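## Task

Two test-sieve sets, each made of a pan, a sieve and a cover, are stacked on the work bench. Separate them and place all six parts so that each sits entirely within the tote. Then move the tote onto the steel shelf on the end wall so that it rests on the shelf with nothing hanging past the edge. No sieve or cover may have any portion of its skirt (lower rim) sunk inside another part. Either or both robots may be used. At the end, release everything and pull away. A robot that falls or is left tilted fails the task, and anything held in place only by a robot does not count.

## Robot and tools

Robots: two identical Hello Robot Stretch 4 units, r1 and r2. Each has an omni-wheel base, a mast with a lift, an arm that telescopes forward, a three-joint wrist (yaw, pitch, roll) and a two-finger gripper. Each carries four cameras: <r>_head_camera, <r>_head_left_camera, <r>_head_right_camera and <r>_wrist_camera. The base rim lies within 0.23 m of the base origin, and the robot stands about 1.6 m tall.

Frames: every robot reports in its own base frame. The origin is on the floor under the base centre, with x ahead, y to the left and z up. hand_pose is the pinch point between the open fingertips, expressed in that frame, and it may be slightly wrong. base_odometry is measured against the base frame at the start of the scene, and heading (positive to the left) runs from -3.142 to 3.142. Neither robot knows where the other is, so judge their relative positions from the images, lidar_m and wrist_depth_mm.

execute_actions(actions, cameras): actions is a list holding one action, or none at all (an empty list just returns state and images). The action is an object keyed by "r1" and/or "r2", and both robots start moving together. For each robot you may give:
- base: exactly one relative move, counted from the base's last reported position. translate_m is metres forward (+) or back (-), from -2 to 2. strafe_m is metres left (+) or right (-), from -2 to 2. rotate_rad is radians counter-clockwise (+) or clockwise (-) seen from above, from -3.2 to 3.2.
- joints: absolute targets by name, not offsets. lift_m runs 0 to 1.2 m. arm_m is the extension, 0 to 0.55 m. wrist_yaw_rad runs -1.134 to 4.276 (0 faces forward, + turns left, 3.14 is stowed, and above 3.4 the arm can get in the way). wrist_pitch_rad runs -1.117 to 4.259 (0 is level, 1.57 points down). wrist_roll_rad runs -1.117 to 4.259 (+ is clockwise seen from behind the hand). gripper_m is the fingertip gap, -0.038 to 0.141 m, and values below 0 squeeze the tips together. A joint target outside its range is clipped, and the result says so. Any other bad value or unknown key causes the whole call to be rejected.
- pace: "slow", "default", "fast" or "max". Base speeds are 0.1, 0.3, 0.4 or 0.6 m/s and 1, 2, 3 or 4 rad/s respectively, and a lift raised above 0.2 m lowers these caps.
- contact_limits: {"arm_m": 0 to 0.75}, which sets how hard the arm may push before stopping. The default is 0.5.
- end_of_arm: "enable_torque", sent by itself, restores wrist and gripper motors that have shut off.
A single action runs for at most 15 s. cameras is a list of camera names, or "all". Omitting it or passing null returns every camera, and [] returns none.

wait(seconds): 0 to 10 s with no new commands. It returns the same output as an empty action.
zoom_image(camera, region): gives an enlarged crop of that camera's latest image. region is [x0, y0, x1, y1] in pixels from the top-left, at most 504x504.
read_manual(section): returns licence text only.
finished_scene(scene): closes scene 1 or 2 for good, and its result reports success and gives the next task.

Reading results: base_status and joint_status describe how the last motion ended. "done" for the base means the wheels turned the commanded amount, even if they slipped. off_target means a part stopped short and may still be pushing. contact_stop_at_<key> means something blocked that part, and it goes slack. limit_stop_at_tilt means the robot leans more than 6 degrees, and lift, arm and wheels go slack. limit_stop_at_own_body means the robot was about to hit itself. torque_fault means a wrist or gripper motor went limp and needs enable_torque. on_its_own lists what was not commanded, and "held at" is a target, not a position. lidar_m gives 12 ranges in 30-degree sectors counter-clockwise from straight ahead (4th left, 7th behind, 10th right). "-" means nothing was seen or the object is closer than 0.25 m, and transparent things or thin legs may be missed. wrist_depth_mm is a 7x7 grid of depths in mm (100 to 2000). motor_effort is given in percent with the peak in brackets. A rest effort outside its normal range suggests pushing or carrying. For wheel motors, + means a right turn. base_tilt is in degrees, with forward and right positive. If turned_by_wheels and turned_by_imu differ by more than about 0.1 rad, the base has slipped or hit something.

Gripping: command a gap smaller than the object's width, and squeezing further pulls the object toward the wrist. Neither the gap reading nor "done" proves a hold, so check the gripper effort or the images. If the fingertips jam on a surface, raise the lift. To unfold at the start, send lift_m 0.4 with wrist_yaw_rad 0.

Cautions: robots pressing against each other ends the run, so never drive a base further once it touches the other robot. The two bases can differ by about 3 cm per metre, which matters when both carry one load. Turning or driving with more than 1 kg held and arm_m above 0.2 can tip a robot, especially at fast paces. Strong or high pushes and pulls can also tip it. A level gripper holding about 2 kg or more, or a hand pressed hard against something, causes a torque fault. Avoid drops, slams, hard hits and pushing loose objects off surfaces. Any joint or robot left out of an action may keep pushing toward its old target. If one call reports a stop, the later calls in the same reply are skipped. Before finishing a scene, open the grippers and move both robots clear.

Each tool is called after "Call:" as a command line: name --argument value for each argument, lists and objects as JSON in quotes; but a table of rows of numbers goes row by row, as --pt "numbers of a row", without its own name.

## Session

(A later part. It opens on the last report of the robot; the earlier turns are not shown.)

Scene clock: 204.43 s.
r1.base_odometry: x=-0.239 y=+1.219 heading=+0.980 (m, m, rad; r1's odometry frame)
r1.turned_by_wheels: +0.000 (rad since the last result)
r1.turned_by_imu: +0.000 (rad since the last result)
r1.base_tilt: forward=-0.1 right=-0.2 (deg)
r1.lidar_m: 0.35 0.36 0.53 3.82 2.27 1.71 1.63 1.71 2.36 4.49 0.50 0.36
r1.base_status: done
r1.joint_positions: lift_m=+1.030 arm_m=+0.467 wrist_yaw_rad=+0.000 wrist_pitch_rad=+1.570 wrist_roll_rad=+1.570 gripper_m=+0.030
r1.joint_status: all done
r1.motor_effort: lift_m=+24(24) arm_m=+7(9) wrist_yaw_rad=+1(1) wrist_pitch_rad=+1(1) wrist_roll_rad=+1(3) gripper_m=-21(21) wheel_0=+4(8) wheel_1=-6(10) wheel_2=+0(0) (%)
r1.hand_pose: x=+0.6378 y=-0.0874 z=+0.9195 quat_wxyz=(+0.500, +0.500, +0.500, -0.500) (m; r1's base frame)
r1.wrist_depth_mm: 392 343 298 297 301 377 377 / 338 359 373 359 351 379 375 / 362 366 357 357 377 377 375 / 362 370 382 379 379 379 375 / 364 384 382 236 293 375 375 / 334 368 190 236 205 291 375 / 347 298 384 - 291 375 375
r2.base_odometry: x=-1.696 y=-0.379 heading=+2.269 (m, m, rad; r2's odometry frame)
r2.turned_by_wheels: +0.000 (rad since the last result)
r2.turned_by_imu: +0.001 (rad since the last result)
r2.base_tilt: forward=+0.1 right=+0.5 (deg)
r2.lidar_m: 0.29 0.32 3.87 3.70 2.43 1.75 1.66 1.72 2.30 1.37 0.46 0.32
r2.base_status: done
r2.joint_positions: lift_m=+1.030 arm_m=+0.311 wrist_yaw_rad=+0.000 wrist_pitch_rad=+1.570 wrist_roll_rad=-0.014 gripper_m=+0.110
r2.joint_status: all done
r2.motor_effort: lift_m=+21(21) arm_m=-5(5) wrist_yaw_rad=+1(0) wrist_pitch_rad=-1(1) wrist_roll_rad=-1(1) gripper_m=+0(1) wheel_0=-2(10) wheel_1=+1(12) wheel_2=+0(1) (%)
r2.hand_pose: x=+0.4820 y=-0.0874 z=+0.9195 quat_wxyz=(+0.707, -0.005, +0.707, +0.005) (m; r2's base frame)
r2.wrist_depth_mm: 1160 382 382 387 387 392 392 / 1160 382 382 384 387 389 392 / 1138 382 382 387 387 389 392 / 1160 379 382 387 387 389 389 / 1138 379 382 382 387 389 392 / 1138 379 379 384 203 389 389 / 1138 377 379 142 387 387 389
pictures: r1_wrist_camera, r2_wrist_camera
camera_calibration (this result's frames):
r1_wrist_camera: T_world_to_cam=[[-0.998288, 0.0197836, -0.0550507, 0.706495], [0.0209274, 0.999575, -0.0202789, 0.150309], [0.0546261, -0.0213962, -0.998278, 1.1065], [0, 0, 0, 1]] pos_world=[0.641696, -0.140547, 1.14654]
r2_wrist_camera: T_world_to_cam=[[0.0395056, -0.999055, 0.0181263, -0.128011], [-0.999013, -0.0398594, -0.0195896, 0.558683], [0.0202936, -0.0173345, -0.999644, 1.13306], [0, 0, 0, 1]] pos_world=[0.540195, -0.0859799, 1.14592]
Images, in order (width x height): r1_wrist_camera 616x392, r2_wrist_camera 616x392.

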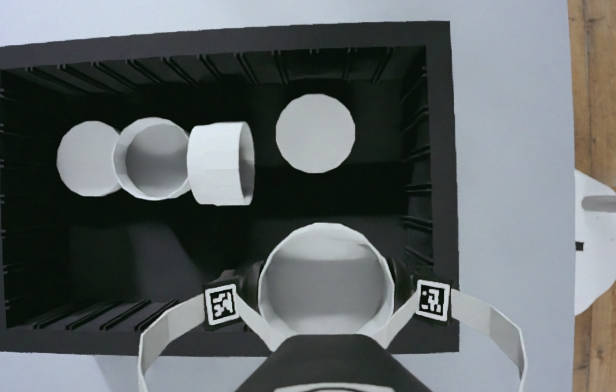

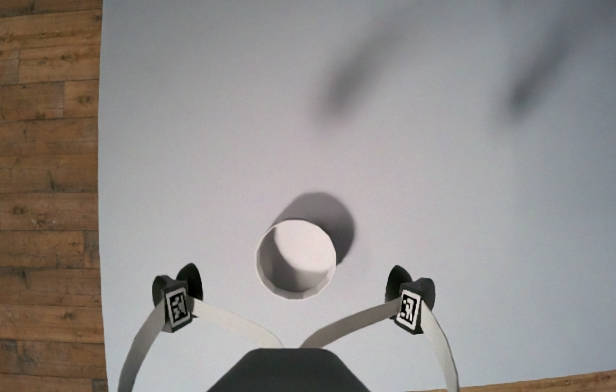

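Call:
execute_actions --actions '[{"r1":{"joints":{"lift_m":0.899},"pace":"slow"},"r2":{"joints":{"lift_m":0.893},"pace":"slow"}}]' --cameras '[]'

Call:
execute_actions --actions '[{"r2":{"joints":{"gripper_m":0.04}},"r1":{"joints":{"gripper_m":0.088}}}]' --cameras '[]'

Call:
execute_actions --actions '[{"r2":{"joints":{"lift_m":1.03},"pace":"slow"},"r1":{"joints":{"lift_m":1.03}}}]' --cameras '[]'

Call:
execute_actions --actions '[{"r2":{"base":{"strafe_m":-0.6},"joints":{"wrist_roll_rad":1.57,"arm_m":0.45},"pace":"slow"},"r1":{"base":{"strafe_m":-0.06},"joints":{"arm_m":0.36,"gripper_m":0.07}}}]' --cameras '["r1_wrist_camera","r2_wrist_camera","r2_head_right_camera"]'

Scene clock: 216.10 s.
r1.base_odometry: x=-0.239 y=+1.219 heading=+0.980 (m, m, rad; r1's odometry frame)
r1.turned_by_wheels: +0.000 (rad since the last result)
r1.turned_by_imu: +0.000 (rad since the last result)
r1.base_tilt: forward=+0.0 right=-0.2 (deg)
r1.lidar_m: 0.35 0.39 0.52 3.81 2.28 1.72 1.64 1.68 2.38 4.50 0.50 0.37
r1.base_status: not commanded
r1.joint_positions: lift_m=+0.899 arm_m=+0.467 wrist_yaw_rad=+0.000 wrist_pitch_rad=+1.570 wrist_roll_rad=+1.570 gripper_m=+0.030
r1.joint_status: all done
r1.motor_effort: lift_m=+18(25) arm_m=+7(7) wrist_yaw_rad=+0(0) wrist_pitch_rad=+0(1) wrist_roll_rad=+1(0) gripper_m=-21(20) wheel_0=+4(4) wheel_1=-6(5) wheel_2=+0(0) (%)
r1.hand_pose: x=+0.6378 y=-0.0874 z=+0.7889 quat_wxyz=(+0.500, +0.500, +0.500, -0.500) (m; r1's base frame)
r1.wrist_depth_mm: 241 250 252 239 249 189 161 / 234 211 251 229 248 193 161 / 234 177 252 229 249 196 161 / 235 201 251 250 249 198 162 / 256 254 252 236 248 199 162 / 256 254 190 236 206 171 162 / 242 235 238 - 234 200 -
r2.base_odometry: x=-1.696 y=-0.379 heading=+2.269 (m, m, rad; r2's odometry frame)
r2.turned_by_wheels: +0.000 (rad since the last result)
r2.turned_by_imu: -0.001 (rad since the last result)
r2.base_tilt: forward=+0.2 right=+0.4 (deg)
r2.lidar_m: 0.29 0.32 3.88 3.72 2.43 1.76 1.65 1.72 2.33 1.38 0.48 0.33
r2.base_status: not commanded
r2.joint_positions: lift_m=+0.893 arm_m=+0.311 wrist_yaw_rad=+0.000 wrist_pitch_rad=+1.570 wrist_roll_rad=-0.014 gripper_m=+0.110
r2.joint_status: all done
r2.motor_effort: lift_m=+16(21) arm_m=-5(5) wrist_yaw_rad=+0(0) wrist_pitch_rad=-2(2) wrist_roll_rad=-1(1) gripper_m=-2(2) wheel_0=-2(2) wheel_1=+1(1) wheel_2=+0(0) (%)
r2.hand_pose: x=+0.4820 y=-0.0874 z=+0.7830 quat_wxyz=(+0.707, -0.005, +0.707, +0.005) (m; r2's base frame)
r2.wrist_depth_mm: 243 244 246 247 249 250 251 / 242 244 246 248 249 250 252 / 242 244 246 246 248 250 251 / 242 244 245 247 248 250 251 / 241 243 244 244 248 250 251 / 241 243 223 244 203 250 250 / 242 242 244 142 248 250 250
pictures: none
No camera images: the call's "cameras" was empty. Leave "cameras" out to get every camera's image.

Scene clock: 217.67 s.
r1.base_odometry: x=-0.239 y=+1.219 heading=+0.980 (m, m, rad; r1's odometry frame)
r1.turned_by_wheels: +0.000 (rad since the last result)
r1.turned_by_imu: +0.000 (rad since the last result)
r1.base_tilt: forward=-0.1 right=-0.2 (deg)
r1.lidar_m: 0.35 0.38 0.52 3.82 2.28 1.71 1.64 1.70 2.39 4.50 0.49 0.37
r1.base_status: not commanded
r1.joint_positions: lift_m=+0.899 arm_m=+0.467 wrist_yaw_rad=+0.000 wrist_pitch_rad=+1.570 wrist_roll_rad=+1.570 gripper_m=+0.088
r1.joint_status: all done
r1.motor_effort: lift_m=+18(18) arm_m=+7(7) wrist_yaw_rad=+1(1) wrist_pitch_rad=+0(1) wrist_roll_rad=+0(1) gripper_m=-2(18) wheel_0=+4(5) wheel_1=-6(6) wheel_2=+0(0) (%)
r1.hand_pose: x=+0.6378 y=-0.0874 z=+0.7889 quat_wxyz=(+0.500, +0.500, +0.500, -0.500) (m; r1's base frame)
r1.wrist_depth_mm: 242 249 252 239 249 189 162 / 234 209 252 229 248 193 162 / 233 177 252 229 249 195 162 / 235 202 251 251 249 198 162 / 256 255 253 248 248 200 162 / 256 254 202 248 224 175 162 / 241 237 236 - 242 172 -
r2.base_odometry: x=-1.696 y=-0.379 heading=+2.269 (m, m, rad; r2's odometry frame)
r2.turned_by_wheels: +0.000 (rad since the last result)
r2.turned_by_imu: +0.000 (rad since the last result)
r2.base_tilt: forward=+0.1 right=+0.5 (deg)
r2.lidar_m: 0.29 0.30 3.90 3.71 2.46 1.72 1.65 1.71 2.33 1.37 0.45 0.32
r2.base_status: not commanded
r2.joint_positions: lift_m=+0.893 arm_m=+0.311 wrist_yaw_rad=+0.000 wrist_pitch_rad=+1.570 wrist_roll_rad=-0.014 gripper_m=+0.040
r2.joint_status: all done
r2.motor_effort: lift_m=+16(16) arm_m=-5(5) wrist_yaw_rad=+0(0) wrist_pitch_rad=-1(2) wrist_roll_rad=-2(1) gripper_m=-21(20) wheel_0=-2(2) wheel_1=+1(1) wheel_2=+0(0) (%)
r2.hand_pose: x=+0.4820 y=-0.0874 z=+0.7829 quat_wxyz=(+0.707, -0.005, +0.707, +0.005) (m; r2's base frame)
r2.wrist_depth_mm: 243 244 245 246 248 250 251 / 242 243 245 247 248 250 251 / 243 244 245 247 248 249 251 / 242 244 245 247 248 249 250 / 242 243 245 236 248 249 250 / 241 242 204 236 195 249 249 / 241 242 244 141 247 249 250
pictures: none
No camera images: the call's "cameras" was empty. Leave "cameras" out to get every camera's image.

Scene clock: 219.60 s.
r1.base_odometry: x=-0.239 y=+1.219 heading=+0.980 (m, m, rad; r1's odometry frame)
r1.turned_by_wheels: +0.000 (rad since the last result)
r1.turned_by_imu: +0.000 (rad since the last result)
r1.base_tilt: forward=+0.1 right=-0.1 (deg)
r1.lidar_m: 0.35 0.36 0.54 3.82 2.28 1.70 1.64 1.70 2.38 4.50 0.51 0.35
r1.base_status: not commanded
r1.joint_positions: lift_m=+1.030 arm_m=+0.467 wrist_yaw_rad=+0.000 wrist_pitch_rad=+1.570 wrist_roll_rad=+1.570 gripper_m=+0.088
r1.joint_status: all done
r1.motor_effort: lift_m=+23(26) arm_m=+7(7) wrist_yaw_rad=+1(1) wrist_pitch_rad=+1(2) wrist_roll_rad=+0(1) gripper_m=-3(1) wheel_0=+4(4) wheel_1=-5(6) wheel_2=+0(0) (%)
r1.hand_pose: x=+0.6378 y=-0.0874 z=+0.9195 quat_wxyz=(+0.500, +0.500, +0.500, -0.500) (m; r1's base frame)
r1.wrist_depth_mm: 389 343 298 298 300 377 377 / 340 362 373 359 351 377 375 / 359 364 355 359 377 377 375 / 359 370 382 379 377 377 377 / 364 387 382 377 373 375 373 / 334 366 202 355 291 377 375 / 345 300 297 - 293 375 375
r2.base_odometry: x=-1.696 y=-0.379 heading=+2.269 (m, m, rad; r2's odometry frame)
r2.turned_by_wheels: +0.000 (rad since the last result)
r2.turned_by_imu: +0.000 (rad since the last result)
r2.base_tilt: forward=+0.1 right=+0.6 (deg)
r2.lidar_m: 0.31 0.31 3.89 3.71 2.44 1.74 1.65 1.72 2.32 1.37 0.46 0.32
r2.base_status: not commanded
r2.joint_positions: lift_m=+1.030 arm_m=+0.311 wrist_yaw_rad=+0.000 wrist_pitch_rad=+1.570 wrist_roll_rad=-0.014 gripper_m=+0.040
r2.joint_status: all done
r2.motor_effort: lift_m=+22(22) arm_m=-5(5) wrist_yaw_rad=+0(0) wrist_pitch_rad=-2(2) wrist_roll_rad=-1(1) gripper_m=-20(20) wheel_0=-1(2) wheel_1=+1(1) wheel_2=+0(0) (%)
r2.hand_pose: x=+0.4820 y=-0.0874 z=+0.9194 quat_wxyz=(+0.707, -0.005, +0.707, +0.005) (m; r2's base frame)
r2.wrist_depth_mm: 1138 382 382 384 387 389 392 / 1138 382 384 384 387 389 392 / 1138 379 382 384 387 387 392 / 1138 379 382 384 387 389 392 / 1138 379 382 236 387 387 392 / 1138 377 204 236 195 389 389 / 1138 379 379 141 384 389 392
pictures: none
No camera images: the call's "cameras" was empty. Leave "cameras" out to get every camera's image.

Scene clock: 226.73 s.
r1.base_odometry: x=-0.189 y=+1.186 heading=+0.980 (m, m, rad; r1's odometry frame)
r1.turned_by_wheels: +0.000 (rad since the last result)
r1.turned_by_imu: -0.001 (rad since the last result)
r1.base_tilt: forward=-0.1 right=-0.2 (deg)
r1.lidar_m: 0.34 0.38 0.55 3.88 2.28 1.72 1.64 1.70 2.38 4.44 0.48 0.37
r1.base_status: done
r1.joint_positions: lift_m=+1.030 arm_m=+0.361 wrist_yaw_rad=+0.000 wrist_pitch_rad=+1.570 wrist_roll_rad=+1.570 gripper_m=+0.070
r1.joint_status: all done
r1.motor_effort: lift_m=+23(23) arm_m=-8(10) wrist_yaw_rad=+1(0) wrist_pitch_rad=+1(1) wrist_roll_rad=+0(2) gripper_m=-2(3) wheel_0=+3(9) wheel_1=-3(10) wheel_2=+0(1) (%)
r1.hand_pose: x=+0.5325 y=-0.0874 z=+0.9195 quat_wxyz=(+0.500, +0.500, +0.500, -0.500) (m; r1's base frame)
r1.wrist_depth_mm: 392 389 387 382 379 1118 1118 / 392 389 387 382 379 1098 1118 / 322 349 364 384 382 1118 1098 / 368 384 362 382 382 904 904 / 368 373 382 382 382 917 904 / 389 387 200 379 379 917 1098 / 375 375 353 - 379 377 1118
r2.base_odometry: x=-1.236 y=+0.007 heading=+2.269 (m, m, rad; r2's odometry frame)
r2.turned_by_wheels: +0.000 (rad since the last result)
r2.turned_by_imu: -0.006 (rad since the last result)
r2.base_tilt: forward=+0.1 right=+0.5 (deg)
r2.lidar_m: 0.31 0.34 0.45 4.30 2.42 1.73 1.64 1.70 2.31 3.97 0.46 0.34
r2.base_status: done
r2.joint_positions: lift_m=+1.030 arm_m=+0.449 wrist_yaw_rad=+0.000 wrist_pitch_rad=+1.570 wrist_roll_rad=+1.569 gripper_m=+0.040
r2.joint_status: all done
r2.motor_effort: lift_m=+22(22) arm_m=+5(5) wrist_yaw_rad=+0(0) wrist_pitch_rad=-1(0) wrist_roll_rad=+1(6) gripper_m=-21(20) wheel_0=+2(9) wheel_1=-2(8) wheel_2=+1(3) (%)
r2.hand_pose: x=+0.6203 y=-0.0874 z=+0.9194 quat_wxyz=(+0.501, +0.500, +0.500, -0.499) (m; r2's base frame)
r2.wrist_depth_mm: 377 379 384 389 392 394 1205 / 375 379 384 387 387 394 1182 / 375 379 382 384 389 392 1205 / 289 300 377 296 325 392 1205 / 370 373 377 236 382 389 960 / 370 373 204 236 195 389 1182 / 370 304 307 141 319 392 1182
pictures: r1_wrist_camera, r2_head_right_camera, r2_wrist_camera
camera_calibration (this result's frames):
r1_wrist_camera: T_world_to_cam=[[-0.998282, 0.0199643, -0.0550808, 0.601395], [0.0211089, 0.999572, -0.0202782, 0.152417], [0.0546524, -0.021406, -0.998276, 1.11229], [0, 0, 0, 1]] pos_world=[0.536355, -0.140548, 1.14659]
r2_wrist_camera: T_world_to_cam=[[-0.999478, -0.0272341, 0.0173504, 0.596665], [-0.0275627, 0.99944, -0.0189901, 0.184589], [-0.0168235, -0.0194584, -0.999669, 1.15306], [0, 0, 0, 1]] pos_world=[0.62084, -0.1458, 1.14584]
Images, in order (width x height): r1_wrist_camera 616x392, r2_head_right_camera 420x672, r2_wrist_camera 616x392.

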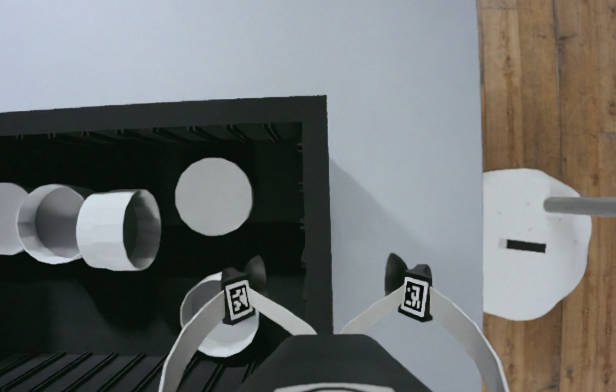

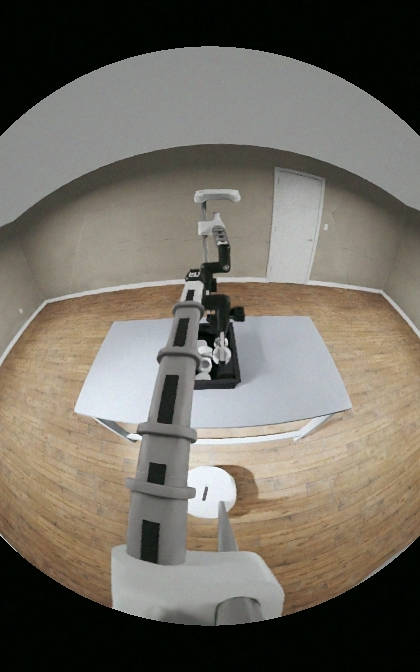

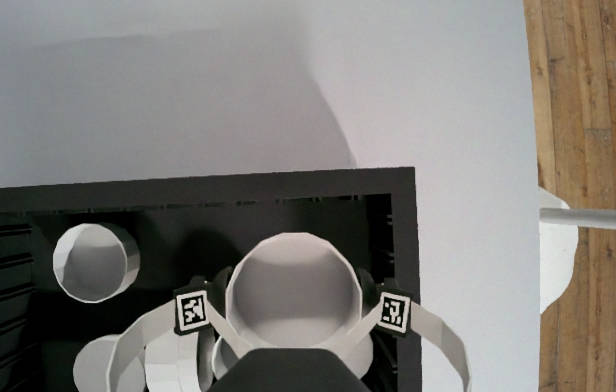

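Call:
execute_actions --actions '[{"r2":{"joints":{"lift_m":0.899,"arm_m":0.457},"pace":"slow"},"r1":{"base":{"strafe_m":-0.175},"joints":{"arm_m":0.25,"wrist_yaw_rad":3.14}}}]' --cameras '[]'

Call:
execute_actions --actions '[{"r2":{"joints":{"gripper_m":0.088}}}]' --cameras '[]'

Call:
execute_actions --actions '[{"r2":{"joints":{"lift_m":1.03}}}]' --cameras '[]'

Call:
execute_actions --actions '[{"r2":{"base":{"strafe_m":0.055},"joints":{"arm_m":0.36,"gripper_m":0.07}},"r1":{"joints":{"arm_m":0.372}}}]' --cameras '["r1_wrist_camera","r2_wrist_camera"]'

Scene clock: 239.70 s.
r1.base_odometry: x=-0.044 y=+1.088 heading=+0.980 (m, m, rad; r1's odometry frame)
r1.turned_by_wheels: +0.000 (rad since the last result)
r1.turned_by_imu: -0.001 (rad since the last result)
r1.base_tilt: forward=-0.1 right=-0.2 (deg)
r1.lidar_m: 0.34 0.37 0.51 4.06 2.28 1.72 1.64 1.70 2.38 4.28 0.48 0.35
r1.base_status: done
r1.joint_positions: lift_m=+1.030 arm_m=+0.251 wrist_yaw_rad=+3.140 wrist_pitch_rad=+1.570 wrist_roll_rad=+1.570 gripper_m=+0.070
r1.joint_status: all done
r1.motor_effort: lift_m=+23(23) arm_m=-8(9) wrist_yaw_rad=+2(7) wrist_pitch_rad=+1(1) wrist_roll_rad=-1(1) gripper_m=-1(2) wheel_0=+1(17) wheel_1=-4(13) wheel_2=+0(0) (%)
r1.hand_pose: x=+0.4222 y=+0.0874 z=+0.9195 quat_wxyz=(+0.500, -0.500, +0.500, +0.500) (m; r1's base frame)
r1.wrist_depth_mm: 1182 1160 1160 384 379 377 373 / 1182 1160 1160 382 379 375 373 / 1182 1182 1138 384 382 303 357 / 1160 1138 1098 384 379 351 370 / 1160 946 931 387 379 359 370 / 1182 946 200 382 379 351 351 / 1160 1160 1160 - 379 319 342
r2.base_odometry: x=-1.236 y=+0.007 heading=+2.269 (m, m, rad; r2's odometry frame)
r2.turned_by_wheels: +0.000 (rad since the last result)
r2.turned_by_imu: -0.001 (rad since the last result)
r2.base_tilt: forward=+0.1 right=+0.5 (deg)
r2.lidar_m: 0.30 0.34 0.45 4.31 2.42 1.71 1.65 1.70 2.30 3.95 0.46 0.36
r2.base_status: not commanded
r2.joint_positions: lift_m=+0.899 arm_m=+0.456 wrist_yaw_rad=+0.000 wrist_pitch_rad=+1.570 wrist_roll_rad=+1.569 gripper_m=+0.040
r2.joint_status: all done
r2.motor_effort: lift_m=+16(21) arm_m=+5(6) wrist_yaw_rad=+0(0) wrist_pitch_rad=-1(1) wrist_roll_rad=+1(1) gripper_m=-21(22) wheel_0=+2(2) wheel_1=-2(2) wheel_2=+1(1) (%)
r2.hand_pose: x=+0.6272 y=-0.0874 z=+0.7889 quat_wxyz=(+0.501, +0.500, +0.500, -0.499) (m; r2's base frame)
r2.wrist_depth_mm: 248 250 252 254 256 259 262 / 247 249 252 253 256 258 260 / 246 248 250 253 254 257 259 / 160 161 163 170 190 167 260 / 242 246 247 236 252 175 258 / 239 244 204 236 195 167 258 / 242 243 246 141 250 166 257
pictures: none
No camera images: the call's "cameras" was empty. Leave "cameras" out to get every camera's image.

Scene clock: 241.00 s.
r1.base_odometry: x=-0.044 y=+1.088 heading=+0.980 (m, m, rad; r1's odometry frame)
r1.turned_by_wheels: +0.000 (rad since the last result)
r1.turned_by_imu: +0.000 (rad since the last result)
r1.base_tilt: forward=+0.0 right=-0.2 (deg)
r1.lidar_m: 0.33 0.36 0.53 4.08 2.28 1.70 1.65 1.73 2.37 4.27 0.48 0.36
r1.base_status: not commanded
r1.joint_positions: lift_m=+1.030 arm_m=+0.251 wrist_yaw_rad=+3.140 wrist_pitch_rad=+1.570 wrist_roll_rad=+1.570 gripper_m=+0.070
r1.joint_status: not commanded
r1.motor_effort: lift_m=+23(23) arm_m=-8(8) wrist_yaw_rad=+2(2) wrist_pitch_rad=+0(1) wrist_roll_rad=+0(1) gripper_m=-1(4) wheel_0=+1(1) wheel_1=-4(4) wheel_2=+0(0) (%)
r1.hand_pose: x=+0.4222 y=+0.0874 z=+0.9195 quat_wxyz=(+0.500, -0.500, +0.500, +0.500) (m; r1's base frame)
r1.wrist_depth_mm: 1182 1160 1138 384 382 375 373 / 1182 1160 1138 384 379 373 373 / 1160 1160 1138 382 379 303 359 / 1182 1160 1118 384 379 351 370 / 1160 946 931 382 379 362 368 / 1182 946 200 382 379 351 349 / 1182 1160 1138 - 379 319 340
r2.base_odometry: x=-1.236 y=+0.007 heading=+2.269 (m, m, rad; r2's odometry frame)
r2.turned_by_wheels: +0.000 (rad since the last result)
r2.turned_by_imu: +0.000 (rad since the last result)
r2.base_tilt: forward=+0.1 right=+0.5 (deg)
r2.lidar_m: 0.31 0.33 0.46 4.31 2.43 1.74 1.64 1.71 2.31 3.98 0.47 0.34
r2.base_status: not commanded
r2.joint_positions: lift_m=+0.899 arm_m=+0.456 wrist_yaw_rad=+0.000 wrist_pitch_rad=+1.570 wrist_roll_rad=+1.569 gripper_m=+0.088
r2.joint_status: all done
r2.motor_effort: lift_m=+16(16) arm_m=+5(5) wrist_yaw_rad=+0(0) wrist_pitch_rad=-1(1) wrist_roll_rad=+1(1) gripper_m=-2(23) wheel_0=+2(2) wheel_1=-2(2) wheel_2=+1(1) (%)
r2.hand_pose: x=+0.6272 y=-0.0874 z=+0.7889 quat_wxyz=(+0.501, +0.500, +0.500, -0.499) (m; r2's base frame)
r2.wrist_depth_mm: 249 251 252 255 257 259 262 / 248 250 252 254 256 259 262 / 247 249 251 253 255 257 260 / 160 161 163 167 191 167 259 / 244 245 247 248 252 176 259 / 240 244 214 247 211 167 258 / 243 244 247 140 250 167 258
pictures: none
No camera images: the call's "cameras" was empty. Leave "cameras" out to get every camera's image.

Scene clock: 242.60 s.
r1.base_odometry: x=-0.044 y=+1.088 heading=+0.980 (m, m, rad; r1's odometry frame)
r1.turned_by_wheels: +0.000 (rad since the last result)
r1.turned_by_imu: +0.000 (rad since the last result)
r1.base_tilt: forward=-0.1 right=-0.2 (deg)
r1.lidar_m: 0.34 0.36 0.52 4.06 2.30 1.73 1.65 1.71 2.37 4.27 0.47 0.35
r1.base_status: not commanded
r1.joint_positions: lift_m=+1.030 arm_m=+0.251 wrist_yaw_rad=+3.140 wrist_pitch_rad=+1.570 wrist_roll_rad=+1.570 gripper_m=+0.070
r1.joint_status: not commanded
r1.motor_effort: lift_m=+23(23) arm_m=-8(8) wrist_yaw_rad=+2(2) wrist_pitch_rad=+0(1) wrist_roll_rad=-2(1) gripper_m=-2(3) wheel_0=+1(1) wheel_1=-4(5) wheel_2=+0(0) (%)
r1.hand_pose: x=+0.4222 y=+0.0874 z=+0.9195 quat_wxyz=(+0.500, -0.500, +0.500, +0.500) (m; r1's base frame)
r1.wrist_depth_mm: 1182 1160 1160 387 379 377 373 / 1138 1160 1160 382 379 375 375 / 1182 1160 1138 382 382 301 359 / 1182 1138 1118 384 379 353 368 / 1160 946 931 387 379 359 370 / 1160 946 200 384 379 351 347 / 1160 1160 1160 - 379 317 342
r2.base_odometry: x=-1.236 y=+0.007 heading=+2.269 (m, m, rad; r2's odometry frame)
r2.turned_by_wheels: +0.000 (rad since the last result)
r2.turned_by_imu: +0.000 (rad since the last result)
r2.base_tilt: forward=+0.1 right=+0.5 (deg)
r2.lidar_m: 0.31 0.33 0.44 4.31 2.43 1.73 1.64 1.71 2.31 3.98 0.49 0.35
r2.base_status: not commanded
r2.joint_positions: lift_m=+1.030 arm_m=+0.456 wrist_yaw_rad=+0.000 wrist_pitch_rad=+1.570 wrist_roll_rad=+1.569 gripper_m=+0.088
r2.joint_status: all done
r2.motor_effort: lift_m=+21(22) arm_m=+5(5) wrist_yaw_rad=+0(1) wrist_pitch_rad=-1(1) wrist_roll_rad=+1(1) gripper_m=-1(1) wheel_0=+2(2) wheel_1=-2(2) wheel_2=+1(1) (%)
r2.hand_pose: x=+0.6272 y=-0.0874 z=+0.9195 quat_wxyz=(+0.501, +0.500, +0.500, -0.499) (m; r2's base frame)
r2.wrist_depth_mm: 377 379 384 387 389 394 1205 / 377 379 382 387 392 394 1205 / 375 379 382 384 387 392 1205 / 287 294 351 296 298 392 1182 / 370 370 377 379 347 389 960 / 370 375 214 377 206 392 1098 / 368 349 353 139 329 392 1182
pictures: none
No camera images: the call's "cameras" was empty. Leave "cameras" out to get every camera's image.

Scene clock: 244.00 s.
r1.base_odometry: x=-0.044 y=+1.088 heading=+0.980 (m, m, rad; r1's odometry frame)
r1.turned_by_wheels: +0.000 (rad since the last result)
r1.turned_by_imu: +0.000 (rad since the last result)
r1.base_tilt: forward=+0.0 right=-0.2 (deg)
r1.lidar_m: 0.35 0.35 0.52 4.05 2.29 1.73 1.65 1.71 2.39 4.27 0.50 0.36
r1.base_status: not commanded
r1.joint_positions: lift_m=+1.030 arm_m=+0.371 wrist_yaw_rad=+3.140 wrist_pitch_rad=+1.570 wrist_roll_rad=+1.570 gripper_m=+0.070
r1.joint_status: all done
r1.motor_effort: lift_m=+23(23) arm_m=+8(5) wrist_yaw_rad=+1(2) wrist_pitch_rad=+2(1) wrist_roll_rad=+0(2) gripper_m=-3(3) wheel_0=+1(2) wheel_1=-4(5) wheel_2=+0(0) (%)
r1.hand_pose: x=+0.5415 y=+0.0874 z=+0.9195 quat_wxyz=(+0.500, -0.500, +0.500, +0.500) (m; r1's base frame)
r1.wrist_depth_mm: 1160 1160 389 382 379 375 373 / 1160 1160 389 382 379 377 373 / 1160 1160 389 379 375 373 368 / 1160 946 387 379 375 375 370 / 1160 946 387 382 377 373 329 / 1182 946 200 301 355 359 347 / 1182 1160 387 - 355 336 343
r2.base_odometry: x=-1.278 y=-0.028 heading=+2.269 (m, m, rad; r2's odometry frame)
r2.turned_by_wheels: +0.000 (rad since the last result)
r2.turned_by_imu: +0.000 (rad since the last result)
r2.base_tilt: forward=+0.2 right=+0.5 (deg)
r2.lidar_m: 0.31 0.33 0.46 4.26 2.41 1.73 1.65 1.69 2.29 4.03 0.47 0.32
r2.base_status: done
r2.joint_positions: lift_m=+1.030 arm_m=+0.361 wrist_yaw_rad=+0.000 wrist_pitch_rad=+1.570 wrist_roll_rad=+1.569 gripper_m=+0.070
r2.joint_status: all done
r2.motor_effort: lift_m=+21(21) arm_m=-5(5) wrist_yaw_rad=+0(0) wrist_pitch_rad=-1(1) wrist_roll_rad=+1(1) gripper_m=-3(1) wheel_0=+0(7) wheel_1=+1(11) wheel_2=+0(0) (%)
r2.hand_pose: x=+0.5320 y=-0.0874 z=+0.9195 quat_wxyz=(+0.501, +0.500, +0.500, -0.499) (m; r2's base frame)
r2.wrist_depth_mm: 379 382 384 387 389 1182 1182 / 377 379 384 387 389 1182 1182 / 290 304 338 364 387 1205 1205 / 370 375 375 379 387 946 1182 / 370 375 377 379 389 960 1182 / 300 349 200 357 206 946 1182 / 368 362 375 139 387 1182 1182
pictures: r1_wrist_camera, r2_wrist_camera
camera_calibration (this result's frames):
r1_wrist_camera: T_world_to_cam=[[0.998241, -0.0218988, -0.0550964, -0.470464], [-0.0230463, -0.999529, -0.0202776, 0.176131], [-0.0546264, 0.0215117, -0.998275, 1.17096], [0, 0, 0, 1]] pos_world=[0.53766, 0.140556, 1.14659]
r2_wrist_camera: T_world_to_cam=[[-0.999483, -0.0270833, 0.0173539, 0.508457], [-0.027412, 0.999444, -0.0189899, 0.182078], [-0.0168299, -0.0194558, -0.999669, 1.15163], [0, 0, 0, 1]] pos_world=[0.532567, -0.1458, 1.14588]
Images, in order (width x height): r1_wrist_camera 616x392, r2_wrist_camera 616x392.

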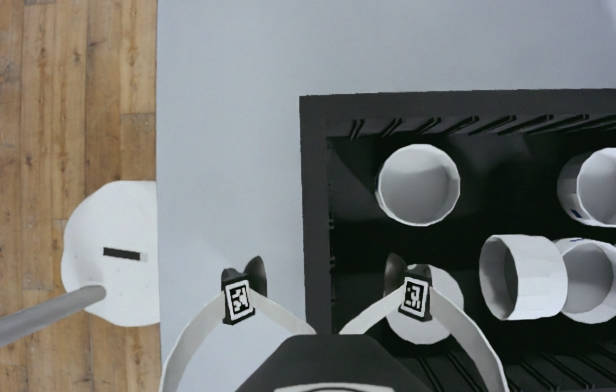

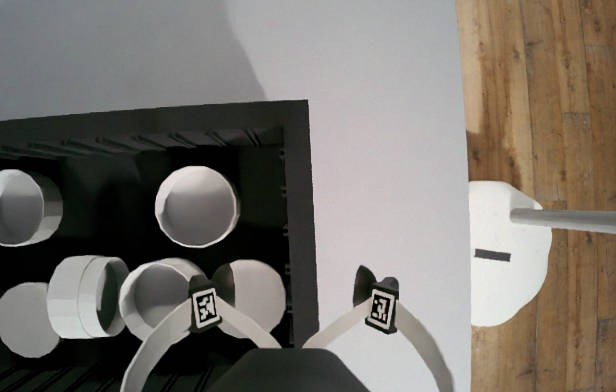

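Call:
execute_actions --actions '[{"r1":{"joints":{"lift_m":0.935}},"r2":{"joints":{"lift_m":0.935}}}]' --cameras '[]'

Call:
execute_actions --actions '[{"r1":{"joints":{"gripper_m":-0.035}},"r2":{"joints":{"gripper_m":-0.035}}}]' --cameras '["r1_wrist_camera","r2_wrist_camera"]'

Call:
execute_actions --actions '[{"r1":{"joints":{"lift_m":0.97},"pace":"slow"},"r2":{"joints":{"lift_m":0.97},"pace":"slow"}}]' --cameras '["r1_wrist_camera","r2_wrist_camera","r2_head_right_camera"]'

Scene clock: 251.23 s.
r1.base_odometry: x=-0.044 y=+1.088 heading=+0.980 (m, m, rad; r1's odometry frame)
r1.turned_by_wheels: +0.000 (rad since the last result)
r1.turned_by_imu: +0.000 (rad since the last result)
r1.base_tilt: forward=+0.0 right=-0.2 (deg)
r1.lidar_m: 0.34 0.36 0.51 4.07 2.30 1.71 1.64 1.72 2.39 4.27 0.48 0.37
r1.base_status: not commanded
r1.joint_positions: lift_m=+0.935 arm_m=+0.371 wrist_yaw_rad=+3.140 wrist_pitch_rad=+1.570 wrist_roll_rad=+1.570 gripper_m=+0.070
r1.joint_status: all done
r1.motor_effort: lift_m=+18(17) arm_m=+8(8) wrist_yaw_rad=+1(1) wrist_pitch_rad=+2(1) wrist_roll_rad=-2(1) gripper_m=-2(2) wheel_0=+1(1) wheel_1=-4(4) wheel_2=+0(0) (%)
r1.hand_pose: x=+0.5415 y=+0.0874 z=+0.8249 quat_wxyz=(+0.500, -0.500, +0.500, +0.500) (m; r1's base frame)
r1.wrist_depth_mm: 1078 296 293 289 286 283 281 / 1060 296 293 202 202 204 203 / 1078 296 293 237 283 279 279 / 1078 294 293 286 281 279 279 / 854 294 293 233 283 281 278 / 854 294 200 201 262 259 274 / 1060 296 291 - 262 260 279
r2.base_odometry: x=-1.278 y=-0.028 heading=+2.269 (m, m, rad; r2's odometry frame)
r2.turned_by_wheels: +0.000 (rad since the last result)
r2.turned_by_imu: -0.001 (rad since the last result)
r2.base_tilt: forward=+0.1 right=+0.6 (deg)
r2.lidar_m: 0.30 0.32 0.45 4.25 2.39 1.73 1.64 1.70 2.29 4.05 0.48 0.32
r2.base_status: not commanded
r2.joint_positions: lift_m=+0.935 arm_m=+0.361 wrist_yaw_rad=+0.000 wrist_pitch_rad=+1.570 wrist_roll_rad=+1.569 gripper_m=+0.070
r2.joint_status: all done
r2.motor_effort: lift_m=+16(20) arm_m=-5(5) wrist_yaw_rad=+0(0) wrist_pitch_rad=-1(1) wrist_roll_rad=+1(1) gripper_m=-3(2) wheel_0=+0(0) wheel_1=+1(1) wheel_2=+0(0) (%)
r2.hand_pose: x=+0.5320 y=-0.0874 z=+0.8250 quat_wxyz=(+0.501, +0.500, +0.500, -0.499) (m; r2's base frame)
r2.wrist_depth_mm: 285 286 289 291 294 297 1118 / 196 198 200 202 293 297 1098 / 279 281 285 286 293 297 1098 / 279 279 282 201 291 294 1098 / 278 281 283 285 291 294 866 / 253 259 201 200 207 294 1078 / 247 257 260 139 290 293 1078
pictures: none
No camera images: the call's "cameras" was empty. Leave "cameras" out to get every camera's image.

Scene clock: 252.97 s.
r1.base_odometry: x=-0.044 y=+1.088 heading=+0.980 (m, m, rad; r1's odometry frame)
r1.turned_by_wheels: +0.000 (rad since the last result)
r1.turned_by_imu: +0.000 (rad since the last result)
r1.base_tilt: forward=+0.0 right=-0.2 (deg)
r1.lidar_m: 0.34 0.36 0.50 4.07 2.28 1.71 1.64 1.72 2.36 4.27 0.49 0.36
r1.base_status: not commanded
r1.joint_positions: lift_m=+0.935 arm_m=+0.371 wrist_yaw_rad=+3.140 wrist_pitch_rad=+1.572 wrist_roll_rad=+1.570 gripper_m=-0.034
r1.joint_status: all done
r1.motor_effort: lift_m=+20(20) arm_m=+7(8) wrist_yaw_rad=+2(2) wrist_pitch_rad=-5(5) wrist_roll_rad=-2(2) gripper_m=-20(21) wheel_0=+1(1) wheel_1=-4(4) wheel_2=+0(0) (%)
r1.hand_pose: x=+0.5422 y=+0.0874 z=+0.8248 quat_wxyz=(+0.501, -0.500, +0.500, +0.499) (m; r1's base frame)
r1.wrist_depth_mm: 1060 296 291 289 283 236 279 / 1078 294 291 193 202 204 203 / 1078 293 291 240 276 273 272 / 1098 294 291 277 276 272 271 / 854 296 291 202 277 273 272 / 854 293 182 193 183 253 270 / 1078 294 291 - 253 252 271
r2.base_odometry: x=-1.278 y=-0.028 heading=+2.269 (m, m, rad; r2's odometry frame)
r2.turned_by_wheels: +0.000 (rad since the last result)
r2.turned_by_imu: +0.000 (rad since the last result)
r2.base_tilt: forward=+0.1 right=+0.6 (deg)
r2.lidar_m: 0.31 0.32 0.46 4.26 2.41 1.73 1.65 1.71 2.30 4.04 0.48 0.32
r2.base_status: not commanded
r2.joint_positions: lift_m=+0.935 arm_m=+0.361 wrist_yaw_rad=+0.001 wrist_pitch_rad=+1.567 wrist_roll_rad=+1.569 gripper_m=-0.034
r2.joint_status: all done
r2.motor_effort: lift_m=+17(17) arm_m=-5(5) wrist_yaw_rad=-3(4) wrist_pitch_rad=+8(7) wrist_roll_rad=+1(1) gripper_m=-22(26) wheel_0=+0(0) wheel_1=+1(1) wheel_2=+0(0) (%)
r2.hand_pose: x=+0.5330 y=-0.0874 z=+0.8248 quat_wxyz=(+0.502, +0.500, +0.500, -0.498) (m; r2's base frame)
r2.wrist_depth_mm: 283 286 289 290 293 296 1098 / 189 190 192 193 291 296 1098 / 272 273 277 193 290 294 1098 / 272 272 274 278 291 293 1098 / 272 273 276 224 290 293 866 / 250 252 185 192 290 293 1078 / 245 241 253 164 289 291 1098
pictures: r1_wrist_camera, r2_wrist_camera
camera_calibration (this result's frames):
r1_wrist_camera: T_world_to_cam=[[0.998342, -0.0222436, -0.053092, -0.478062], [-0.0233506, -0.999521, -0.0203205, 0.174425], [-0.0526146, 0.0215265, -0.998383, 1.07544], [0, 0, 0, 1]] pos_world=[0.537926, 0.140557, 1.05186]
r2_wrist_camera: T_world_to_cam=[[-0.9995, -0.028287, 0.0141155, 0.51369], [-0.0285539, 0.99941, -0.0190788, 0.180985], [-0.0135675, -0.0194723, -0.999718, 1.05531], [0, 0, 0, 1]] pos_world=[0.532919, -0.145798, 1.05121]
Images, in order (width x height): r1_wrist_camera 616x392, r2_wrist_camera 616x392.

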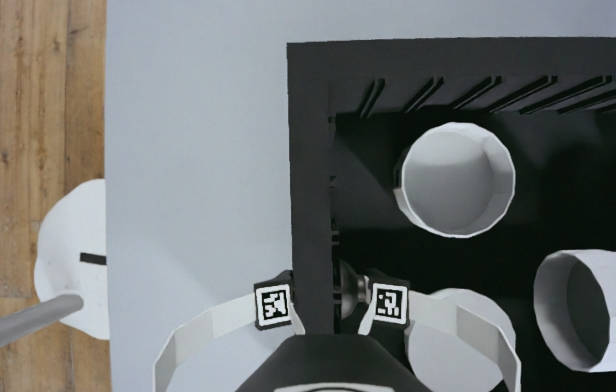

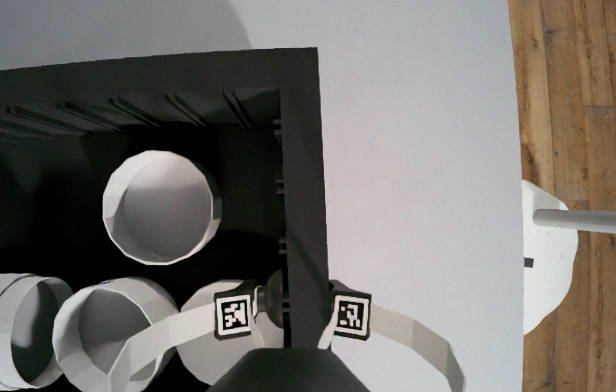

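Scene clock: 254.10 s.
r1.base_odometry: x=-0.044 y=+1.088 heading=+0.980 (m, m, rad; r1's odometry frame)
r1.turned_by_wheels: +0.000 (rad since the last result)
r1.turned_by_imu: +0.000 (rad since the last result)
r1.base_tilt: forward=+0.0 right=-0.2 (deg)
r1.lidar_m: 0.34 0.38 0.52 4.05 2.29 1.72 1.63 1.72 2.38 4.27 0.50 0.37
r1.base_status: not commanded
r1.joint_positions: lift_m=+0.970 arm_m=+0.371 wrist_yaw_rad=+3.140 wrist_pitch_rad=+1.572 wrist_roll_rad=+1.570 gripper_m=-0.034
r1.joint_status: all done
r1.motor_effort: lift_m=+26(30) arm_m=+7(7) wrist_yaw_rad=+1(2) wrist_pitch_rad=-5(6) wrist_roll_rad=-1(1) gripper_m=-20(18) wheel_0=+1(1) wheel_1=-4(5) wheel_2=+0(0) (%)
r1.hand_pose: x=+0.5422 y=+0.0874 z=+0.8593 quat_wxyz=(+0.501, -0.500, +0.500, +0.499) (m; r1's base frame)
r1.wrist_depth_mm: 1098 330 327 322 319 252 314 / 1098 329 325 193 201 204 202 / 1118 329 325 240 277 272 272 / 1118 329 325 278 276 272 271 / 1008 330 327 201 276 273 271 / 891 329 182 193 183 253 268 / 1098 707 327 - 254 253 273
r2.base_odometry: x=-1.278 y=-0.028 heading=+2.269 (m, m, rad; r2's odometry frame)
r2.turned_by_wheels: +0.000 (rad since the last result)
r2.turned_by_imu: +0.000 (rad since the last result)
r2.base_tilt: forward=+0.1 right=+0.5 (deg)
r2.lidar_m: 0.31 0.34 0.45 4.27 2.41 1.73 1.63 1.70 2.30 4.04 0.47 0.35
r2.base_status: not commanded
r2.joint_positions: lift_m=+0.970 arm_m=+0.361 wrist_yaw_rad=+0.001 wrist_pitch_rad=+1.567 wrist_roll_rad=+1.569 gripper_m=-0.034
r2.joint_status: all done
r2.motor_effort: lift_m=+24(24) arm_m=-5(5) wrist_yaw_rad=-4(4) wrist_pitch_rad=+8(8) wrist_roll_rad=+1(1) gripper_m=-23(22) wheel_0=+0(0) wheel_1=+1(1) wheel_2=+0(0) (%)
r2.hand_pose: x=+0.5330 y=-0.0874 z=+0.8593 quat_wxyz=(+0.502, +0.500, +0.500, -0.498) (m; r2's base frame)
r2.wrist_depth_mm: 317 320 322 325 327 332 1138 / 189 190 192 193 327 330 1118 / 271 273 277 193 325 329 1118 / 272 273 274 279 325 329 1118 / 271 272 277 224 325 329 891 / 249 252 184 192 324 327 1118 / 244 240 254 164 322 327 1138
pictures: r1_wrist_camera, r2_head_right_camera, r2_wrist_camera
camera_calibration (this result's frames):
r1_wrist_camera: T_world_to_cam=[[0.998345, -0.0222435, -0.0530253, -0.476311], [-0.0233491, -0.999521, -0.0203219, 0.175127], [-0.0525478, 0.0215264, -0.998386, 1.10985], [0, 0, 0, 1]] pos_world=[0.537932, 0.140557, 1.08636]
r2_wrist_camera: T_world_to_cam=[[-0.9995, -0.0282874, 0.0140957, 0.513224], [-0.0285539, 0.99941, -0.0190793, 0.181644], [-0.0135477, -0.0194723, -0.999719, 1.08977], [0, 0, 0, 1]] pos_world=[0.532918, -0.145798, 1.0857]
Images, in order (width x height): r1_wrist_camera 616x392, r2_head_right_camera 420x672, r2_wrist_camera 616x392.

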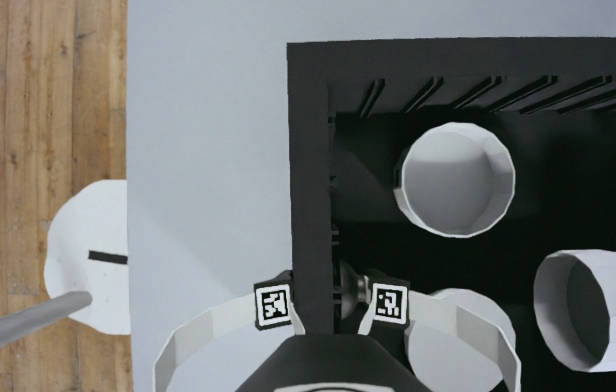

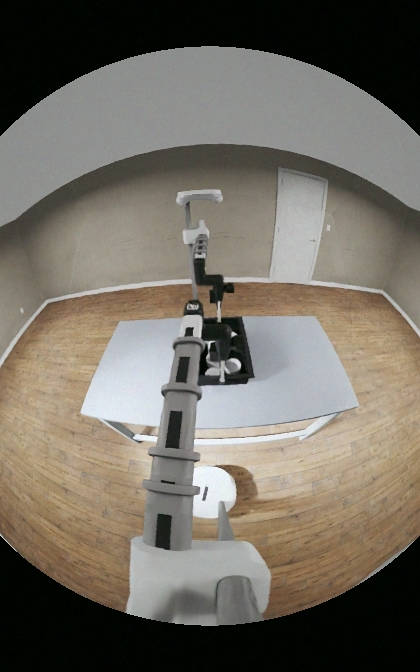

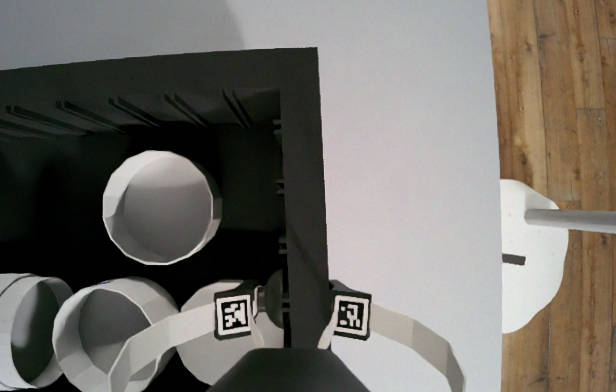

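Call:
execute_actions --actions '[{"r1":{"base":{"strafe_m":0.4},"pace":"slow"},"r2":{"base":{"strafe_m":-0.4},"pace":"slow"}}]' --cameras '["r2_wrist_camera"]'

Scene clock: 266.90 s.
r1.base_odometry: x=-0.376 y=+1.311 heading=+0.980 (m, m, rad; r1's odometry frame)
r1.turned_by_wheels: +0.000 (rad since the last result)
r1.turned_by_imu: -0.001 (rad since the last result)
r1.base_tilt: forward=+0.0 right=-0.1 (deg)
r1.lidar_m: 0.34 0.38 0.53 3.67 2.26 1.71 1.63 1.71 2.37 4.67 0.51 0.35
r1.base_status: done
r1.joint_positions: lift_m=+0.970 arm_m=+0.371 wrist_yaw_rad=+3.136 wrist_pitch_rad=+1.581 wrist_roll_rad=+1.570 gripper_m=-0.034
r1.joint_status: not commanded
r1.on_its_own: wrist_pitch_rad is at rest, and its effort (-31) is outside its rest range (-23 to +23)
r1.motor_effort: lift_m=+25(26) arm_m=+4(7) wrist_yaw_rad=+12(12) wrist_pitch_rad=-31(33) wrist_roll_rad=+0(1) gripper_m=-19(20) wheel_0=-5(10) wheel_1=+3(8) wheel_2=+0(0) (%)
r1.hand_pose: x=+0.5457 y=+0.0874 z=+0.8593 quat_wxyz=(+0.504, -0.501, +0.499, +0.496) (m; r1's base frame)
r1.wrist_depth_mm: 1078 327 325 325 320 254 317 / 1098 329 325 190 202 207 202 / 1098 327 325 276 274 271 272 / 1098 327 325 276 276 273 272 / 878 329 325 203 276 273 272 / 878 327 325 191 185 253 270 / 1078 707 324 - 255 254 276
r2.base_odometry: x=-0.972 y=+0.229 heading=+2.270 (m, m, rad; r2's odometry frame)
r2.turned_by_wheels: +0.000 (rad since the last result)
r2.turned_by_imu: -0.003 (rad since the last result)
r2.base_tilt: forward=+0.2 right=+0.4 (deg)
r2.lidar_m: 0.32 0.34 0.46 4.66 2.38 1.71 1.63 1.68 2.30 3.64 0.49 0.35
r2.base_status: done
r2.joint_positions: lift_m=+0.970 arm_m=+0.361 wrist_yaw_rad=+0.005 wrist_pitch_rad=+1.557 wrist_roll_rad=+1.569 gripper_m=-0.034
r2.joint_status: not commanded
r2.on_its_own: wrist_yaw_rad is at rest, and its effort (-14) is outside its rest range (-13 to +13); wrist_pitch_rad is at rest, and its effort (+37) is outside its rest range (-23 to +23)
r2.motor_effort: lift_m=+24(24) arm_m=-5(5) wrist_yaw_rad=-14(15) wrist_pitch_rad=+37(37) wrist_roll_rad=+1(1) gripper_m=-24(24) wheel_0=+2(8) wheel_1=-4(8) wheel_2=+6(4) (%)
r2.hand_pose: x=+0.5363 y=-0.0874 z=+0.8593 quat_wxyz=(+0.505, +0.502, +0.498, -0.495) (m; r2's base frame)
r2.wrist_depth_mm: 320 322 324 325 327 330 1118 / 188 189 191 191 327 329 1118 / 272 274 277 278 325 329 1118 / 273 273 276 277 325 327 1118 / 273 273 277 191 325 327 904 / 253 254 185 191 324 325 1098 / 246 252 255 171 324 325 1118
pictures: r2_wrist_camera
camera_calibration (this result's frames):
r2_wrist_camera: T_world_to_cam=[[-0.999474, -0.0321578, 0.00411072, 0.524669], [-0.0322316, 0.999293, -0.0193519, 0.183912], [-0.00348549, -0.0194742, -0.999804, 1.08453], [0, 0, 0, 1]] pos_world=[0.534101, -0.14579, 1.08572]
Images, in order (width x height): r2_wrist_camera 616x392.

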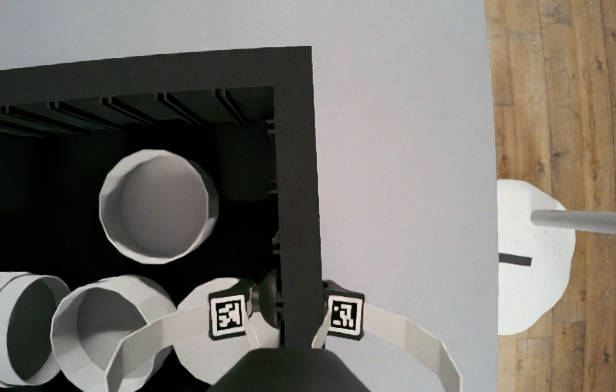

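Call:
execute_actions --actions '[{"r1":{"base":{"rotate_rad":-0.02},"joints":{"arm_m":0.381,"wrist_roll_rad":1.55},"pace":"slow"},"r2":{"base":{"rotate_rad":0.03},"joints":{"arm_m":0.371,"wrist_roll_rad":1.6},"pace":"slow"}}]' --cameras '[]'

Call:
execute_actions --actions '[{"r1":{"base":{"strafe_m":0.6}},"r2":{"base":{"strafe_m":-0.6}}}]' --cameras '["r2_wrist_camera"]'

Scene clock: 281.90 s.
r1.base_odometry: x=-0.376 y=+1.311 heading=+0.961 (m, m, rad; r1's odometry frame)
r1.turned_by_wheels: -0.019 (rad since the last result)
r1.turned_by_imu: -0.020 (rad since the last result)
r1.base_tilt: forward=+0.0 right=-0.1 (deg)
r1.lidar_m: 0.35 0.37 0.52 3.67 2.35 1.72 1.63 1.70 2.32 4.66 0.51 0.36
r1.base_status: done
r1.joint_positions: lift_m=+0.970 arm_m=+0.380 wrist_yaw_rad=+3.140 wrist_pitch_rad=+1.571 wrist_roll_rad=+1.550 gripper_m=-0.034
r1.joint_status: all done
r1.motor_effort: lift_m=+25(25) arm_m=+8(11) wrist_yaw_rad=+1(12) wrist_pitch_rad=-1(33) wrist_roll_rad=-2(1) gripper_m=-20(20) wheel_0=+3(1) wheel_1=+3(5) wheel_2=+6(10) (%)
r1.hand_pose: x=+0.5505 y=+0.0874 z=+0.8593 quat_wxyz=(+0.495, -0.505, +0.495, +0.505) (m; r1's base frame)
r1.wrist_depth_mm: 1098 329 327 324 319 253 314 / 1098 329 325 194 200 200 194 / 1098 329 327 277 276 271 272 / 1118 329 327 277 273 272 271 / 891 329 325 203 274 272 271 / 891 330 182 193 182 255 267 / 1098 329 327 - 252 251 270
r2.base_odometry: x=-0.972 y=+0.229 heading=+2.299 (m, m, rad; r2's odometry frame)
r2.turned_by_wheels: +0.029 (rad since the last result)
r2.turned_by_imu: +0.028 (rad since the last result)
r2.base_tilt: forward=+0.2 right=+0.5 (deg)
r2.lidar_m: 0.32 0.35 0.49 4.65 2.34 1.71 1.64 1.71 2.35 3.65 0.48 0.36
r2.base_status: done
r2.joint_positions: lift_m=+0.970 arm_m=+0.370 wrist_yaw_rad=+0.001 wrist_pitch_rad=+1.568 wrist_roll_rad=+1.598 gripper_m=-0.034
r2.joint_status: all done
r2.motor_effort: lift_m=+24(24) arm_m=+6(6) wrist_yaw_rad=-1(15) wrist_pitch_rad=+3(37) wrist_roll_rad=+3(4) gripper_m=-23(24) wheel_0=-2(6) wheel_1=-5(8) wheel_2=-2(3) (%)
r2.hand_pose: x=+0.5416 y=-0.0874 z=+0.8593 quat_wxyz=(+0.494, +0.507, +0.493, -0.506) (m; r2's base frame)
r2.wrist_depth_mm: 317 319 322 325 329 332 1138 / 190 191 193 195 327 330 1118 / 272 274 277 259 327 330 1118 / 272 273 276 278 325 329 1138 / 271 272 276 208 325 329 904 / 251 252 185 192 324 327 1138 / 244 242 252 164 324 327 1118
pictures: none
No camera images: the call's "cameras" was empty. Leave "cameras" out to get every camera's image.

Scene clock: 285.23 s.
r1.base_odometry: x=-0.868 y=+1.655 heading=+0.961 (m, m, rad; r1's odometry frame)
r1.turned_by_wheels: +0.000 (rad since the last result)
r1.turned_by_imu: +0.000 (rad since the last result)
r1.base_tilt: forward=+0.0 right=-0.2 (deg)
r1.lidar_m: 0.52 0.58 3.14 3.07 2.34 1.71 1.63 1.69 2.33 1.45 0.51 0.38
r1.base_status: done
r1.joint_positions: lift_m=+0.970 arm_m=+0.380 wrist_yaw_rad=+3.140 wrist_pitch_rad=+1.571 wrist_roll_rad=+1.550 gripper_m=-0.034
r1.joint_status: not commanded
r1.motor_effort: lift_m=+24(25) arm_m=+8(8) wrist_yaw_rad=+1(0) wrist_pitch_rad=-1(1) wrist_roll_rad=-1(2) gripper_m=-19(17) wheel_0=+0(7) wheel_1=+2(11) wheel_2=+0(5) (%)
r1.hand_pose: x=+0.5505 y=+0.0874 z=+0.8594 quat_wxyz=(+0.495, -0.505, +0.495, +0.505) (m; r1's base frame)
r1.wrist_depth_mm: 1098 1098 1098 1060 1078 1060 1060 / 1098 1098 1098 194 201 200 195 / 1098 1098 1098 278 277 273 272 / 1118 878 1078 277 274 271 272 / 878 878 1078 203 276 272 271 / 891 891 181 193 181 256 267 / 1118 1078 1098 - 253 252 270
r2.base_odometry: x=-0.525 y=+0.628 heading=+2.299 (m, m, rad; r2's odometry frame)
r2.turned_by_wheels: +0.000 (rad since the last result)
r2.turned_by_imu: -0.002 (rad since the last result)
r2.base_tilt: forward=+0.0 right=+0.6 (deg)
r2.lidar_m: 0.49 0.37 0.47 1.36 2.35 1.71 1.63 1.70 2.33 3.03 3.13 0.54
r2.base_status: done
r2.joint_positions: lift_m=+0.970 arm_m=+0.370 wrist_yaw_rad=+0.001 wrist_pitch_rad=+1.568 wrist_roll_rad=+1.598 gripper_m=-0.034
r2.joint_status: not commanded
r2.motor_effort: lift_m=+22(24) arm_m=+6(6) wrist_yaw_rad=-2(2) wrist_pitch_rad=+4(4) wrist_roll_rad=+4(4) gripper_m=-23(22) wheel_0=+3(10) wheel_1=-1(10) wheel_2=+0(1) (%)
r2.hand_pose: x=+0.5416 y=-0.0874 z=+0.8594 quat_wxyz=(+0.494, +0.507, +0.493, -0.506) (m; r2's base frame)
r2.wrist_depth_mm: 1078 1098 1098 1098 1118 1118 1138 / 190 191 193 195 1118 1138 1118 / 272 274 277 213 1118 1138 1138 / 272 273 276 279 1118 904 1118 / 271 272 277 223 1118 904 904 / 251 252 184 191 1118 891 1118 / 244 241 252 163 759 1118 1118
pictures: r2_wrist_camera
camera_calibration (this result's frames):
r2_wrist_camera: T_world_to_cam=[[-0.999875, 0.00135935, 0.0157241, 0.523212], [0.00106102, 0.99982, -0.0189657, 0.16579], [-0.0157471, -0.0189466, -0.999696, 1.09123], [0, 0, 0, 1]] pos_world=[0.540155, -0.145796, 1.08582]
Images, in order (width x height): r2_wrist_camera 616x392.

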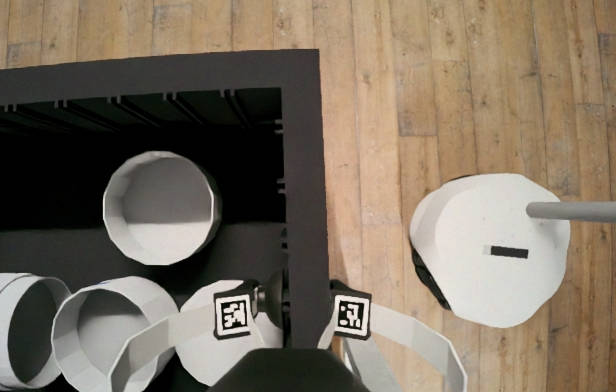

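Excellent.

Call:
execute_actions --actions '[{"r1":{"base":{"strafe_m":1.3}},"r2":{"base":{"strafe_m":-1.29}}}]' --cameras '["r1_head_left_camera","r2_head_right_camera"]'

Scene clock: 297.63 s.
r1.base_odometry: x=-1.933 y=+2.399 heading=+0.961 (m, m, rad; r1's odometry frame)
r1.turned_by_wheels: +0.000 (rad since the last result)
r1.turned_by_imu: +0.000 (rad since the last result)
r1.base_tilt: forward=+0.0 right=-0.2 (deg)
r1.lidar_m: 0.51 0.57 1.82 1.77 2.28 1.70 1.62 1.62 2.31 1.48 1.49 3.24
r1.base_status: done
r1.joint_positions: lift_m=+0.970 arm_m=+0.380 wrist_yaw_rad=+3.140 wrist_pitch_rad=+1.572 wrist_roll_rad=+1.550 gripper_m=-0.034
r1.joint_status: not commanded
r1.motor_effort: lift_m=+24(24) arm_m=+8(8) wrist_yaw_rad=+2(2) wrist_pitch_rad=-5(6) wrist_roll_rad=-2(3) gripper_m=-19(19) wheel_0=-2(8) wheel_1=+4(14) wheel_2=+0(1) (%)
r1.hand_pose: x=+0.5511 y=+0.0874 z=+0.8594 quat_wxyz=(+0.496, -0.505, +0.495, +0.504) (m; r1's base frame)
r1.wrist_depth_mm: 1118 1098 1098 1078 1078 1042 1042 / 1098 1098 1078 193 198 195 191 / 1098 1118 1078 193 277 273 272 / 1118 891 1078 193 276 272 272 / 891 878 1078 193 276 273 271 / 891 891 904 193 182 260 268 / 1098 1098 1098 - 253 252 272
r2.base_odometry: x=+0.438 y=+1.487 heading=+2.299 (m, m, rad; r2's odometry frame)
r2.turned_by_wheels: +0.000 (rad since the last result)
r2.turned_by_imu: -0.005 (rad since the last result)
r2.base_tilt: forward=+0.2 right=+0.5 (deg)
r2.lidar_m: 0.51 3.19 1.48 1.45 2.36 1.70 1.63 1.70 2.26 1.76 1.80 0.53
r2.base_status: done
r2.joint_positions: lift_m=+0.970 arm_m=+0.370 wrist_yaw_rad=+0.001 wrist_pitch_rad=+1.567 wrist_roll_rad=+1.599 gripper_m=-0.034
r2.joint_status: not commanded
r2.motor_effort: lift_m=+22(22) arm_m=+5(6) wrist_yaw_rad=-3(3) wrist_pitch_rad=+9(9) wrist_roll_rad=+3(4) gripper_m=-24(25) wheel_0=+1(13) wheel_1=-1(9) wheel_2=+0(3) (%)
r2.hand_pose: x=+0.5423 y=-0.0874 z=+0.8595 quat_wxyz=(+0.494, +0.508, +0.492, -0.506) (m; r2's base frame)
r2.wrist_depth_mm: 1098 1078 1098 1118 1098 1138 1138 / 189 191 193 194 1118 1118 1138 / 272 276 278 262 1118 1138 1138 / 273 273 274 279 1098 891 1138 / 272 273 277 225 1118 891 904 / 246 252 183 191 1118 904 1118 / 244 243 253 166 1118 1118 1118
pictures: r1_head_left_camera, r2_head_right_camera
Images, in order (width x height): r1_head_left_camera 420x672, r2_head_right_camera 420x672.

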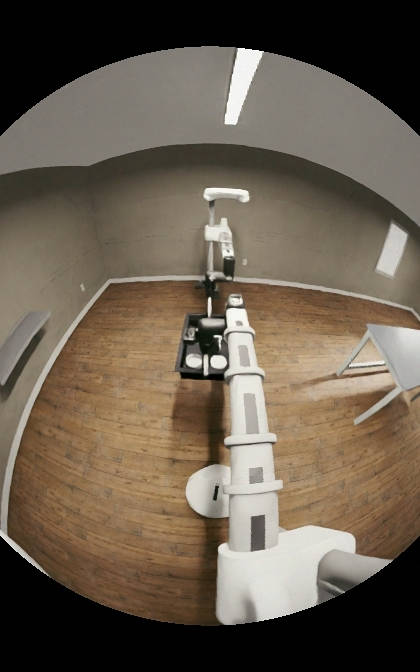

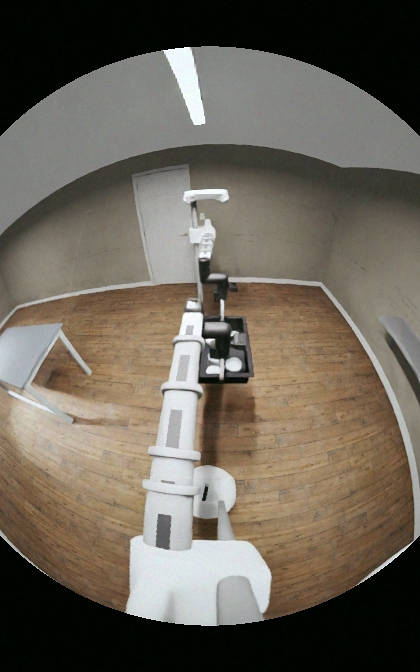

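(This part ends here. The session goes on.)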